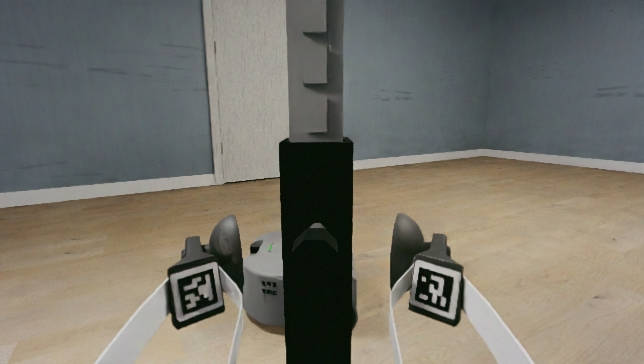

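Call:
{"name": "execute_actions", "arguments": {"actions": [{"r1":{"joints":{"lift_m":0.754}}}], "cameras": ["r2_wrist_camera"]}}

Call:
{"name": "execute_actions", "arguments": {"actions": [{"r1":{"joints":{"lift_m":0.743}},"r2":{"joints":{"arm_m":0.299}}}], "cameras": ["r2_wrist_camera"]}}

Scene clock: 125.50 s.
r1.base_odometry: x=+2.227 y=+1.581 heading=+2.910 (m, m, rad; r1's odometry frame)
r1.turned_by_wheels: +0.000 (rad since the last result)
r1.turned_by_imu: +0.001 (rad since the last result)
r1.base_tilt: forward=+0.5 right=-0.6 (deg)
r1.lidar_m: 3.66 3.47 2.82 2.00 1.93 1.98 2.64 2.15 4.23 0.68 2.87 2.94
r1.head_depth_mm: 3304 3370 2474 1966 - - - / 3140 3320 2368 - 1551 1377 1191 / 2964 3150 728 - 1529 1354 1194 / 2740 2993 726 1644 1558 1299 1195 / 2689 2932 2345 1831 1592 1362 1191 / 2569 2846 2414 1918 1596 1366 1187 / 2437 2706 2396 1928 1591 1365 1187
r1.base_status: not commanded
r1.joint_positions: lift_m=+0.753 arm_m=+0.298 wrist_yaw_rad=+0.003 wrist_pitch_rad=-0.126 wrist_roll_rad=+0.015 gripper_m=-0.021 head_pan_rad=-1.563 head_tilt_rad=-0.692
r1.joint_status: all done
r1.on_its_own: wrist_pitch_rad is at rest, and its effort (+58) is outside its rest range (-20 to +32)
r1.motor_effort: left_wheel=-1(1) right_wheel=+0(1) lift_m=+55(55) arm_m=-7(7) wrist_yaw_rad=-1(1) wrist_pitch_rad=+58(59) wrist_roll_rad=-1(0) gripper_m=-19(18) head_pan_rad=-2(2) head_tilt_rad=-4(3) (%)
r1.hand_pose: x=-0.0208 y=-0.6946 z=+0.8360 quat_wxyz=(+0.701, +0.045, -0.711, -0.044) (m; r1's base frame)
r1.wrist_depth_mm: - - - 128 201 - - / - - - 132 - - - / - - - 138 - - - / - - - 144 - - - / - - - 149 - - - / - - - 155 - - - / - - 767 164 - - -
r2.base_odometry: x=+0.269 y=+1.773 heading=+1.360 (m, m, rad; r2's odometry frame)
r2.turned_by_wheels: +0.000 (rad since the last result)
r2.turned_by_imu: +0.000 (rad since the last result)
r2.base_tilt: forward=-0.5 right=-0.8 (deg)
r2.lidar_m: 1.67 4.56 2.31 1.70 1.67 1.71 2.38 4.22 4.38 0.71 3.13 3.28
r2.head_depth_mm: 3680 3008 2272 1828 1510 1288 1127 / 3487 3044 2305 1801 1512 1294 1130 / 3215 3041 2175 1800 1506 1258 1124 / 1272 841 825 1669 1505 1256 1128 / 2715 2876 2250 1716 1499 1284 1122 / 2713 2937 2226 1791 1489 1282 1118 / 2604 2855 2211 1788 1493 1279 1118
r2.base_status: not commanded
r2.joint_positions: lift_m=+0.363 arm_m=+0.288 wrist_yaw_rad=+0.001 wrist_pitch_rad=-0.045 wrist_roll_rad=-0.005 gripper_m=+0.080 head_pan_rad=-1.563 head_tilt_rad=-0.790
r2.joint_status: not commanded
r2.motor_effort: left_wheel=+1(1) right_wheel=-1(2) lift_m=+17(17) arm_m=-3(3) wrist_yaw_rad=-3(3) wrist_pitch_rad=+6(6) wrist_roll_rad=+0(0) gripper_m=+0(0) head_pan_rad=-2(3) head_tilt_rad=-4(3) (%)
r2.hand_pose: x=-0.0211 y=-0.6881 z=+0.4663 quat_wxyz=(+0.709, +0.017, -0.705, -0.016) (m; r2's base frame)
r2.wrist_depth_mm: - - - 176 - - - / - - - 182 - - - / - - - 187 - - - / - - - 183 - - - / - - - 189 - - - / - - 865 197 - - - / 822 845 843 205 820 810 812
pictures: r2_wrist_camera
Images, in order (width x height): r2_wrist_camera 644x364.

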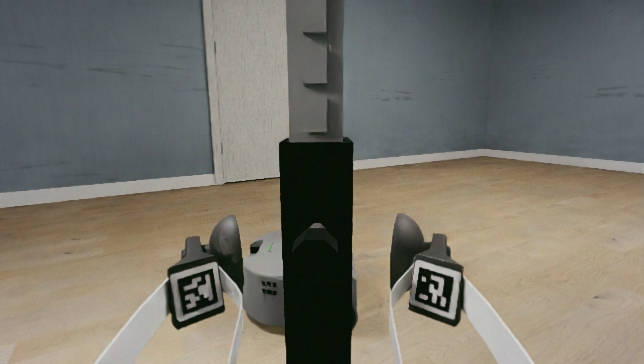

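Scene clock: 126.33 s.
r1.base_odometry: x=+2.227 y=+1.581 heading=+2.910 (m, m, rad; r1's odometry frame)
r1.turned_by_wheels: +0.000 (rad since the last result)
r1.turned_by_imu: +0.000 (rad since the last result)
r1.base_tilt: forward=+0.4 right=-0.8 (deg)
r1.lidar_m: 3.64 3.47 2.83 1.99 1.93 1.97 2.64 2.16 4.23 0.68 2.86 2.95
r1.head_depth_mm: 3313 3326 2447 1984 1653 - - / 3138 3359 2353 2100 1540 1335 1191 / 3001 3196 728 - 1529 1352 1192 / 2701 2989 728 1637 1554 1301 1195 / 2676 2968 2346 1816 1595 1362 1188 / 2573 2869 2447 1928 1590 1365 1191 / 2471 2704 2431 1906 1592 1362 1188
r1.base_status: not commanded
r1.joint_positions: lift_m=+0.743 arm_m=+0.298 wrist_yaw_rad=+0.003 wrist_pitch_rad=-0.091 wrist_roll_rad=+0.015 gripper_m=-0.021 head_pan_rad=-1.563 head_tilt_rad=-0.692
r1.joint_status: all done
r1.on_its_own: wrist_pitch_rad is at rest, and its effort (+42) is outside its rest range (-20 to +32)
r1.motor_effort: left_wheel=-1(1) right_wheel=-1(1) lift_m=+33(49) arm_m=-7(7) wrist_yaw_rad=-2(1) wrist_pitch_rad=+42(57) wrist_roll_rad=+0(0) gripper_m=-19(19) head_pan_rad=-2(2) head_tilt_rad=-5(5) (%)
r1.hand_pose: x=-0.0208 y=-0.6964 z=+0.8346 quat_wxyz=(+0.701, +0.033, -0.711, -0.032) (m; r1's base frame)
r1.wrist_depth_mm: - - 202 130 192 - - / - - - 134 - - - / - - - 139 - - - / - - - 144 - - - / - - - 148 - - - / - - - 153 - - - / - - 533 161 - - -
r2.base_odometry: x=+0.269 y=+1.773 heading=+1.360 (m, m, rad; r2's odometry frame)
r2.turned_by_wheels: +0.000 (rad since the last result)
r2.turned_by_imu: +0.000 (rad since the last result)
r2.base_tilt: forward=-0.5 right=-0.9 (deg)
r2.lidar_m: 1.67 4.53 2.30 1.70 1.66 1.71 2.37 4.23 4.38 0.71 3.12 3.25
r2.head_depth_mm: 3718 3056 2297 1804 1510 1300 1131 / 3462 3006 2265 1803 1510 1295 1135 / 3249 3058 2191 1813 1535 1265 1129 / 1292 845 829 1654 1532 1258 1124 / 2707 2833 2251 1721 1501 1282 1118 / 2764 2854 2229 1788 1489 1276 1118 / 2605 2830 2231 1801 1487 1279 1117
r2.base_status: not commanded
r2.joint_positions: lift_m=+0.363 arm_m=+0.299 wrist_yaw_rad=+0.001 wrist_pitch_rad=-0.046 wrist_roll_rad=-0.005 gripper_m=+0.080 head_pan_rad=-1.563 head_tilt_rad=-0.790
r2.joint_status: all done
r2.motor_effort: left_wheel=+1(1) right_wheel=-2(2) lift_m=+17(17) arm_m=+3(5) wrist_yaw_rad=-2(2) wrist_pitch_rad=+6(6) wrist_roll_rad=+0(0) gripper_m=+0(0) head_pan_rad=-2(3) head_tilt_rad=-4(4) (%)
r2.hand_pose: x=-0.0211 y=-0.6986 z=+0.4663 quat_wxyz=(+0.709, +0.017, -0.705, -0.016) (m; r2's base frame)
r2.wrist_depth_mm: - - - 167 - - - / - - - 172 - - - / - - - 176 - - - / - - - 173 - - - / - - - 178 - - - / - - 845 184 - - - / 842 850 822 192 814 812 800
pictures: r2_wrist_camera
Images, in order (width x height): r2_wrist_camera 644x364.

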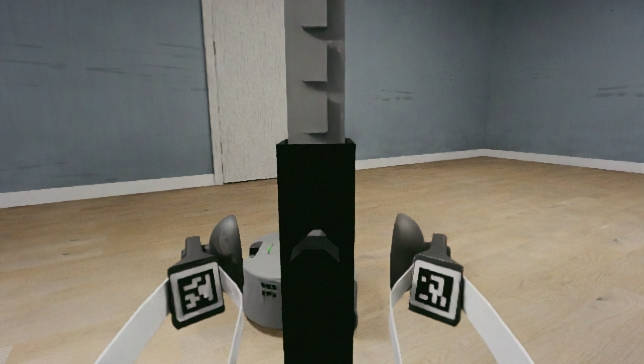

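Call:
{"name": "execute_actions", "arguments": {"actions": [{"r2":{"joints":{"gripper_m":-0.048}}}], "cameras": []}}

Call:
{"name": "execute_actions", "arguments": {"actions": [{"r2":{"joints":{"arm_m":0.292}}}], "cameras": []}}

Call:
{"name": "execute_actions", "arguments": {"actions": [{"r1":{"joints":{"lift_m":0.750}}}], "cameras": ["r2_wrist_camera"]}}

Call:
{"name": "execute_actions", "arguments": {"actions": [{"r2":{"joints":{"gripper_m":0.08,"arm_m":0.288}}}], "cameras": ["r2_wrist_camera"]}}

Scene clock: 132.13 s.
r1.base_odometry: x=+2.227 y=+1.581 heading=+2.910 (m, m, rad; r1's odometry frame)
r1.turned_by_wheels: +0.000 (rad since the last result)
r1.turned_by_imu: +0.001 (rad since the last result)
r1.base_tilt: forward=+0.3 right=-0.6 (deg)
r1.lidar_m: 3.64 3.46 2.83 1.99 1.93 1.98 2.64 2.16 4.25 0.68 2.87 2.95
r1.head_depth_mm: 3355 3335 2479 1980 1655 - - / 3130 3327 2365 2086 1531 1340 1189 / 2966 3177 729 - 1525 1351 1189 / 2747 3030 728 1646 1563 1299 1189 / 2703 2910 2349 1812 1594 1357 1188 / 2564 2859 2432 1915 1596 1362 1186 / 2455 2709 2415 1924 1590 1361 1192
r1.base_status: not commanded
r1.joint_positions: lift_m=+0.743 arm_m=+0.298 wrist_yaw_rad=+0.003 wrist_pitch_rad=-0.091 wrist_roll_rad=+0.015 gripper_m=-0.021 head_pan_rad=-1.563 head_tilt_rad=-0.692
r1.joint_status: not commanded
r1.on_its_own: wrist_pitch_rad is at rest, and its effort (+41) is outside its rest range (-20 to +32)
r1.motor_effort: left_wheel=-1(1) right_wheel=+0(1) lift_m=+33(33) arm_m=-7(7) wrist_yaw_rad=-1(0) wrist_pitch_rad=+41(41) wrist_roll_rad=+0(0) gripper_m=-19(19) head_pan_rad=-2(2) head_tilt_rad=-4(4) (%)
r1.hand_pose: x=-0.0208 y=-0.6964 z=+0.8346 quat_wxyz=(+0.701, +0.033, -0.711, -0.032) (m; r1's base frame)
r1.wrist_depth_mm: - - 202 130 189 - - / - - - 134 - - - / - - - 139 - - - / - - - 143 - - - / - - - 149 - - - / - - - 154 - - - / - - 536 161 - - -
r2.base_odometry: x=+0.269 y=+1.773 heading=+1.360 (m, m, rad; r2's odometry frame)
r2.turned_by_wheels: +0.000 (rad since the last result)
r2.turned_by_imu: +0.001 (rad since the last result)
r2.base_tilt: forward=-0.5 right=-0.9 (deg)
r2.lidar_m: 1.67 4.54 2.30 1.70 1.67 1.71 2.37 4.23 4.37 0.71 3.14 3.27
r2.head_depth_mm: 3726 3076 2264 1824 1518 1289 1131 / 3480 3049 2260 1807 1503 1296 1129 / 3211 3067 2194 1820 1548 1260 1121 / 1290 847 827 1675 1494 1256 1122 / 2709 2902 2230 1734 1488 1275 1118 / 2771 2979 2248 1786 1490 1281 1116 / 2632 2824 2234 1772 1490 1274 1119
r2.base_status: not commanded
r2.joint_positions: lift_m=+0.363 arm_m=+0.299 wrist_yaw_rad=-0.002 wrist_pitch_rad=-0.047 wrist_roll_rad=-0.005 gripper_m=-0.047 head_pan_rad=-1.563 head_tilt_rad=-0.790
r2.joint_status: all done
r2.motor_effort: left_wheel=+0(1) right_wheel=-1(2) lift_m=+17(17) arm_m=+6(6) wrist_yaw_rad=+1(2) wrist_pitch_rad=+7(7) wrist_roll_rad=+0(0) gripper_m=-28(100) head_pan_rad=-2(2) head_tilt_rad=-5(4) (%)
r2.hand_pose: x=-0.0220 y=-0.6983 z=+0.4658 quat_wxyz=(+0.709, +0.016, -0.705, -0.018) (m; r2's base frame)
r2.wrist_depth_mm: - - - 167 - - - / - - - 172 - - - / - - - 176 - - - / - - - 173 - - - / - - - 176 - - - / - - - 163 - - - / 823 830 835 191 829 826 811
pictures: none
No camera images: the call's "cameras" was empty. Leave "cameras" out to get every camera's image.

Scene clock: 132.87 s.
r1.base_odometry: x=+2.227 y=+1.581 heading=+2.910 (m, m, rad; r1's odometry frame)
r1.turned_by_wheels: +0.000 (rad since the last result)
r1.turned_by_imu: +0.000 (rad since the last result)
r1.base_tilt: forward=+0.5 right=-0.6 (deg)
r1.lidar_m: 3.64 3.49 2.82 1.99 1.93 1.97 2.63 2.15 4.25 0.68 2.86 2.95
r1.head_depth_mm: 3346 3364 2458 1968 1650 - - / 3147 3344 2344 2062 1534 1346 1190 / 2952 3144 727 - 1527 1354 1188 / 2705 2999 729 1639 1563 1298 1195 / 2702 2934 2367 1816 1594 1364 1183 / 2561 2815 2411 1928 1603 1367 1191 / 2450 2721 2404 1911 1581 1363 1189
r1.base_status: not commanded
r1.joint_positions: lift_m=+0.743 arm_m=+0.298 wrist_yaw_rad=+0.003 wrist_pitch_rad=-0.091 wrist_roll_rad=+0.015 gripper_m=-0.021 head_pan_rad=-1.563 head_tilt_rad=-0.692
r1.joint_status: not commanded
r1.on_its_own: wrist_pitch_rad is at rest, and its effort (+41) is outside its rest range (-20 to +32)
r1.motor_effort: left_wheel=-1(1) right_wheel=+0(1) lift_m=+33(34) arm_m=-7(7) wrist_yaw_rad=-1(0) wrist_pitch_rad=+41(41) wrist_roll_rad=+0(0) gripper_m=-18(19) head_pan_rad=-2(2) head_tilt_rad=-4(3) (%)
r1.hand_pose: x=-0.0208 y=-0.6964 z=+0.8346 quat_wxyz=(+0.701, +0.033, -0.711, -0.032) (m; r1's base frame)
r1.wrist_depth_mm: - - 202 130 191 - - / - - - 133 - - - / - - - 139 - - - / - - - 144 - - - / - - - 148 - - - / - - - 153 - - - / - - 512 160 - - -
r2.base_odometry: x=+0.269 y=+1.773 heading=+1.360 (m, m, rad; r2's odometry frame)
r2.turned_by_wheels: +0.000 (rad since the last result)
r2.turned_by_imu: +0.000 (rad since the last result)
r2.base_tilt: forward=-0.5 right=-0.8 (deg)
r2.lidar_m: 1.67 4.54 2.30 1.71 1.66 1.71 2.38 4.23 4.36 0.71 3.13 3.25
r2.head_depth_mm: 3688 3058 2273 1817 1512 1289 1131 / 3459 3068 2252 1818 1510 1295 1130 / 3210 3010 2191 1800 1503 1260 1126 / 1294 845 831 1667 1504 1262 1121 / 2715 2843 2254 1734 1476 1278 1129 / 2765 2930 2223 1794 1492 1275 1120 / 2634 2843 2209 1795 1489 1275 1118
r2.base_status: not commanded
r2.joint_positions: lift_m=+0.363 arm_m=+0.293 wrist_yaw_rad=+0.001 wrist_pitch_rad=-0.045 wrist_roll_rad=-0.005 gripper_m=-0.044 head_pan_rad=-1.563 head_tilt_rad=-0.790
r2.joint_status: all done
r2.on_its_own: arm_m is at rest, and its effort (-17) is outside its rest range (-14 to +14)
r2.motor_effort: left_wheel=+2(2) right_wheel=-4(4) lift_m=+17(17) arm_m=-17(16) wrist_yaw_rad=-2(1) wrist_pitch_rad=+6(7) wrist_roll_rad=+0(0) gripper_m=-25(28) head_pan_rad=-3(2) head_tilt_rad=-5(5) (%)
r2.hand_pose: x=-0.0212 y=-0.6932 z=+0.4664 quat_wxyz=(+0.709, +0.017, -0.705, -0.016) (m; r2's base frame)
r2.wrist_depth_mm: - - - 171 - - - / - - - 177 - - - / - - - 181 - - - / - - - 178 - - - / - - - 181 - - - / - - - 189 - - - / 845 841 817 197 835 829 816
pictures: none
No camera images: the call's "cameras" was empty. Leave "cameras" out to get every camera's image.

Scene clock: 133.53 s.
r1.base_odometry: x=+2.227 y=+1.581 heading=+2.910 (m, m, rad; r1's odometry frame)
r1.turned_by_wheels: +0.000 (rad since the last result)
r1.turned_by_imu: +0.000 (rad since the last result)
r1.base_tilt: forward=+0.4 right=-0.4 (deg)
r1.lidar_m: 3.62 3.47 2.82 2.00 1.93 1.98 2.65 2.16 4.23 0.68 2.86 2.94
r1.head_depth_mm: 3324 3314 2450 1998 1652 - - / 3129 3346 2384 2161 1539 1360 1199 / 2937 3180 722 - 1521 1351 1188 / 2720 3009 722 1645 1562 1295 1186 / 2696 2933 2326 1812 1590 1355 1190 / 2557 2875 2420 1913 1589 1359 1188 / 2452 2689 2436 1920 1586 1357 1191
r1.base_status: not commanded
r1.joint_positions: lift_m=+0.749 arm_m=+0.298 wrist_yaw_rad=+0.003 wrist_pitch_rad=-0.104 wrist_roll_rad=+0.015 gripper_m=-0.021 head_pan_rad=-1.563 head_tilt_rad=-0.692
r1.joint_status: all done
r1.on_its_own: wrist_pitch_rad is at rest, and its effort (+47) is outside its rest range (-20 to +32)
r1.motor_effort: left_wheel=-1(1) right_wheel=-1(0) lift_m=+53(55) arm_m=-8(7) wrist_yaw_rad=-2(0) wrist_pitch_rad=+47(50) wrist_roll_rad=+0(0) gripper_m=-19(19) head_pan_rad=-2(2) head_tilt_rad=-4(4) (%)
r1.hand_pose: x=-0.0208 y=-0.6958 z=+0.8376 quat_wxyz=(+0.701, +0.038, -0.711, -0.036) (m; r1's base frame)
r1.wrist_depth_mm: - - 208 129 195 - - / - - - 134 - - - / - - - 138 - - - / - - - 144 - - - / - - - 149 - - - / - - - 154 - - - / - - 504 161 - - -
r2.base_odometry: x=+0.269 y=+1.773 heading=+1.360 (m, m, rad; r2's odometry frame)
r2.turned_by_wheels: +0.000 (rad since the last result)
r2.turned_by_imu: +0.000 (rad since the last result)
r2.base_tilt: forward=-0.5 right=-0.8 (deg)
r2.lidar_m: 1.67 4.54 2.31 1.70 1.66 1.71 2.38 4.21 4.39 0.71 3.13 3.24
r2.head_depth_mm: 3731 3043 2282 1830 1510 1295 1129 / 3483 3038 2274 1819 1509 1286 1126 / 3283 3018 2175 1810 1514 1258 1121 / 1273 848 847 1654 1502 1263 1125 / 2738 2845 2221 1718 1492 1282 1122 / 2688 2926 2244 1800 1493 1281 1122 / 2570 2809 2221 1781 1499 1275 1118
r2.base_status: not commanded
r2.joint_positions: lift_m=+0.363 arm_m=+0.293 wrist_yaw_rad=+0.001 wrist_pitch_rad=-0.045 wrist_roll_rad=-0.005 gripper_m=-0.041 head_pan_rad=-1.563 head_tilt_rad=-0.790
r2.joint_status: not commanded
r2.on_its_own: gripper_m is held at -0.042, not at your -0.048, by its stall guard, which is still easing; arm_m is at rest, and its effort (-17) is outside its rest range (-14 to +14)
r2.motor_effort: left_wheel=+2(2) right_wheel=-3(5) lift_m=+17(17) arm_m=-17(17) wrist_yaw_rad=-2(2) wrist_pitch_rad=+6(6) wrist_roll_rad=+0(0) gripper_m=-25(25) head_pan_rad=-2(3) head_tilt_rad=-3(4) (%)
r2.hand_pose: x=-0.0212 y=-0.6932 z=+0.4664 quat_wxyz=(+0.709, +0.017, -0.705, -0.016) (m; r2's base frame)
r2.wrist_depth_mm: - - - 172 - - - / - - - 177 - - - / - - - 181 - - - / - - - 178 - - - / - - - 181 - - - / - - - 190 - - - / 854 821 843 198 829 819 832
pictures: r2_wrist_camera
Images, in order (width x height): r2_wrist_camera 644x364.

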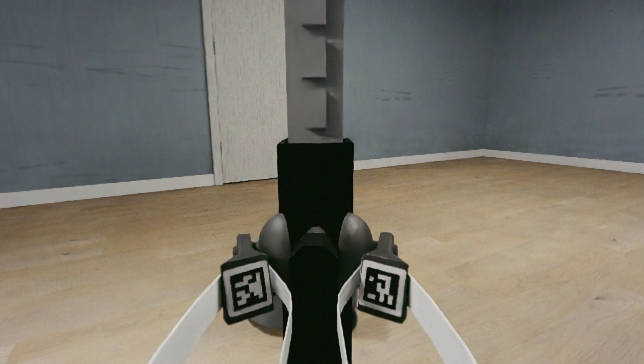

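Scene clock: 135.23 s.
r1.base_odometry: x=+2.227 y=+1.581 heading=+2.910 (m, m, rad; r1's odometry frame)
r1.turned_by_wheels: +0.000 (rad since the last result)
r1.turned_by_imu: +0.000 (rad since the last result)
r1.base_tilt: forward=+0.3 right=-0.7 (deg)
r1.lidar_m: 3.63 3.47 2.82 1.99 1.93 1.98 2.64 2.16 4.24 0.68 2.86 2.94
r1.head_depth_mm: 3325 3349 2455 1993 1651 - - / 3156 3307 2361 2129 1538 1353 1191 / 2979 3175 723 - 1523 1353 1194 / 2714 3001 724 1644 1552 1299 1189 / 2707 2899 2343 1824 1598 1359 1190 / 2548 2833 2424 1915 1602 1364 1192 / 2477 2693 2414 1922 1595 1364 1186
r1.base_status: not commanded
r1.joint_positions: lift_m=+0.749 arm_m=+0.298 wrist_yaw_rad=+0.003 wrist_pitch_rad=-0.104 wrist_roll_rad=+0.015 gripper_m=-0.021 head_pan_rad=-1.563 head_tilt_rad=-0.692
r1.joint_status: not commanded
r1.on_its_own: wrist_pitch_rad is at rest, and its effort (+48) is outside its rest range (-20 to +32)
r1.motor_effort: left_wheel=-1(1) right_wheel=-1(1) lift_m=+52(52) arm_m=-7(7) wrist_yaw_rad=-2(2) wrist_pitch_rad=+48(48) wrist_roll_rad=+0(0) gripper_m=-20(19) head_pan_rad=-1(2) head_tilt_rad=-4(5) (%)
r1.hand_pose: x=-0.0208 y=-0.6958 z=+0.8376 quat_wxyz=(+0.701, +0.038, -0.711, -0.036) (m; r1's base frame)
r1.wrist_depth_mm: - - 207 129 194 - - / - - - 133 - - - / - - - 138 - - - / - - - 143 - - - / - - - 149 - - - / - - - 154 - - - / - - 539 161 - - -
r2.base_odometry: x=+0.269 y=+1.773 heading=+1.360 (m, m, rad; r2's odometry frame)
r2.turned_by_wheels: +0.000 (rad since the last result)
r2.turned_by_imu: +0.000 (rad since the last result)
r2.base_tilt: forward=-0.5 right=-0.8 (deg)
r2.lidar_m: 1.67 4.54 2.31 1.70 1.66 1.71 2.37 4.20 4.40 0.71 3.11 3.26
r2.head_depth_mm: 3742 3025 2287 1827 1509 1299 1131 / 3475 3073 2275 1816 1516 1294 1133 / 3266 3006 2200 1804 1510 1266 1130 / 1280 846 845 1659 1503 1259 1119 / 2717 2884 2222 1725 1499 1289 1121 / 2745 2876 2233 1769 1494 1278 1122 / 2614 2832 2212 1785 1485 1274 1117
r2.base_status: not commanded
r2.joint_positions: lift_m=+0.363 arm_m=+0.288 wrist_yaw_rad=+0.002 wrist_pitch_rad=-0.045 wrist_roll_rad=-0.005 gripper_m=+0.080 head_pan_rad=-1.563 head_tilt_rad=-0.790
r2.joint_status: all done
r2.motor_effort: left_wheel=+2(3) right_wheel=-1(3) lift_m=+17(17) arm_m=-3(17) wrist_yaw_rad=-3(2) wrist_pitch_rad=+6(6) wrist_roll_rad=+0(0) gripper_m=+1(80) head_pan_rad=-3(2) head_tilt_rad=-5(4) (%)
r2.hand_pose: x=-0.0210 y=-0.6880 z=+0.4663 quat_wxyz=(+0.709, +0.017, -0.705, -0.016) (m; r2's base frame)
r2.wrist_depth_mm: - - - 177 - - - / - - - 182 - - - / - - - 186 - - - / - - - 183 - - - / - - - 188 - - - / - - 864 197 - - - / 831 839 831 203 842 824 829
pictures: r2_wrist_camera
Images, in order (width x height): r2_wrist_camera 644x364.

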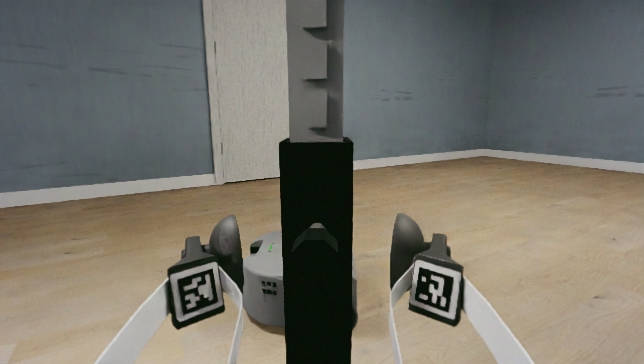

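Call:
{"name": "execute_actions", "arguments": {"actions": [{"r1":{"joints":{"lift_m":0.743}},"r2":{"joints":{"arm_m":0.27,"lift_m":0.39}}}], "cameras": ["r2_wrist_camera","r2_head_camera"]}}

Call:
{"name": "zoom_image", "arguments": {"camera": "r2_head_camera", "region": [420,200,580,300]}}

Scene clock: 139.20 s.
r1.base_odometry: x=+2.227 y=+1.581 heading=+2.910 (m, m, rad; r1's odometry frame)
r1.turned_by_wheels: +0.000 (rad since the last result)
r1.turned_by_imu: +0.001 (rad since the last result)
r1.base_tilt: forward=+0.3 right=-0.5 (deg)
r1.lidar_m: 3.66 3.46 2.82 1.99 1.93 1.97 2.64 2.15 4.23 0.68 2.86 2.94
r1.head_depth_mm: 3300 3297 2460 1970 1648 - - / 3148 3318 2376 2063 1534 1336 1192 / 3000 3174 723 - 1523 1357 1190 / 2718 2948 725 1691 1570 1302 1193 / 2702 2940 2345 1805 1595 1363 1194 / 2562 2860 2439 1927 1592 1361 1192 / 2457 2692 2423 1918 1596 1357 1190
r1.base_status: not commanded
r1.joint_positions: lift_m=+0.743 arm_m=+0.298 wrist_yaw_rad=+0.003 wrist_pitch_rad=-0.082 wrist_roll_rad=+0.015 gripper_m=-0.021 head_pan_rad=-1.563 head_tilt_rad=-0.692
r1.joint_status: all done
r1.on_its_own: wrist_pitch_rad is at rest, and its effort (+37) is outside its rest range (-20 to +32)
r1.motor_effort: left_wheel=-1(1) right_wheel=-1(1) lift_m=+31(46) arm_m=-6(6) wrist_yaw_rad=+0(1) wrist_pitch_rad=+37(47) wrist_roll_rad=-1(0) gripper_m=-18(18) head_pan_rad=-2(2) head_tilt_rad=-4(4) (%)
r1.hand_pose: x=-0.0208 y=-0.6968 z=+0.8367 quat_wxyz=(+0.702, +0.030, -0.711, -0.029) (m; r1's base frame)
r1.wrist_depth_mm: - - 200 130 188 - - / - - - 134 - - - / - - - 139 - - - / - - - 144 - - - / - - - 148 - - - / - - - 153 - - - / - - - 160 - - -
r2.base_odometry: x=+0.269 y=+1.773 heading=+1.360 (m, m, rad; r2's odometry frame)
r2.turned_by_wheels: +0.000 (rad since the last result)
r2.turned_by_imu: +0.000 (rad since the last result)
r2.base_tilt: forward=-0.6 right=-0.8 (deg)
r2.lidar_m: 1.67 4.56 2.31 1.70 1.66 1.72 2.37 4.22 4.38 0.71 3.13 3.25
r2.head_depth_mm: 3654 3098 2308 1830 1511 1299 1128 / 3449 3045 2316 1807 1509 1293 1128 / 3305 3026 2192 1815 1515 1258 1115 / 1296 846 848 1652 1504 1261 1120 / 2739 2860 2242 1724 1496 1279 1121 / 2777 2895 2222 1788 1497 1274 1116 / 2635 2815 2223 1773 1489 1269 1124
r2.base_status: not commanded
r2.joint_positions: lift_m=+0.390 arm_m=+0.270 wrist_yaw_rad=+0.002 wrist_pitch_rad=-0.046 wrist_roll_rad=-0.005 gripper_m=+0.080 head_pan_rad=-1.563 head_tilt_rad=-0.790
r2.joint_status: all done
r2.motor_effort: left_wheel=+1(1) right_wheel=-1(2) lift_m=+28(30) arm_m=-3(5) wrist_yaw_rad=-3(2) wrist_pitch_rad=+6(6) wrist_roll_rad=+0(0) gripper_m=+0(0) head_pan_rad=-2(2) head_tilt_rad=-3(5) (%)
r2.hand_pose: x=-0.0210 y=-0.6701 z=+0.4924 quat_wxyz=(+0.709, +0.017, -0.705, -0.016) (m; r2's base frame)
r2.wrist_depth_mm: - - - 194 - - - / - - - 199 - - - / - - - 205 - - - / - - - 211 - - - / - - - 210 - - - / - - 901 213 - - - / 863 863 860 224 871 874 855
pictures: r2_head_camera (sideways: a quarter turn clockwise sets it upright), r2_wrist_camera
Images, in order (width x height): r2_head_camera 896x504, r2_wrist_camera 644x364.

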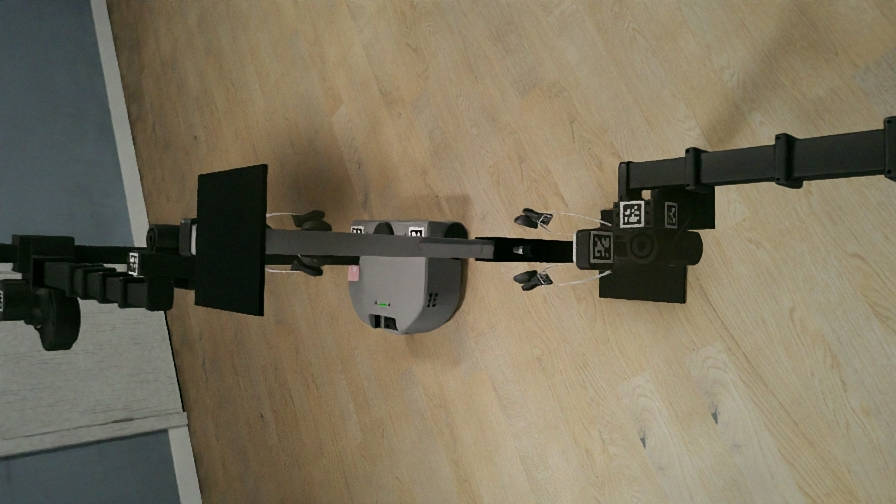

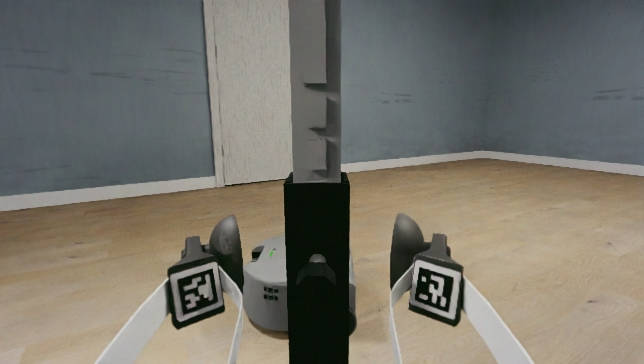

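Region (420, 200, 580, 300) of r2_head_camera's 896x504 image, scaled by 3.150, with more detail than that image has; it fills the top 315 rows of this view, and the rest is white.

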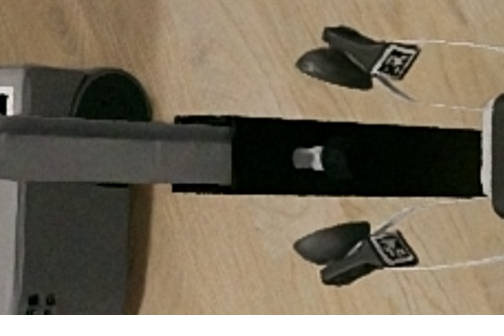

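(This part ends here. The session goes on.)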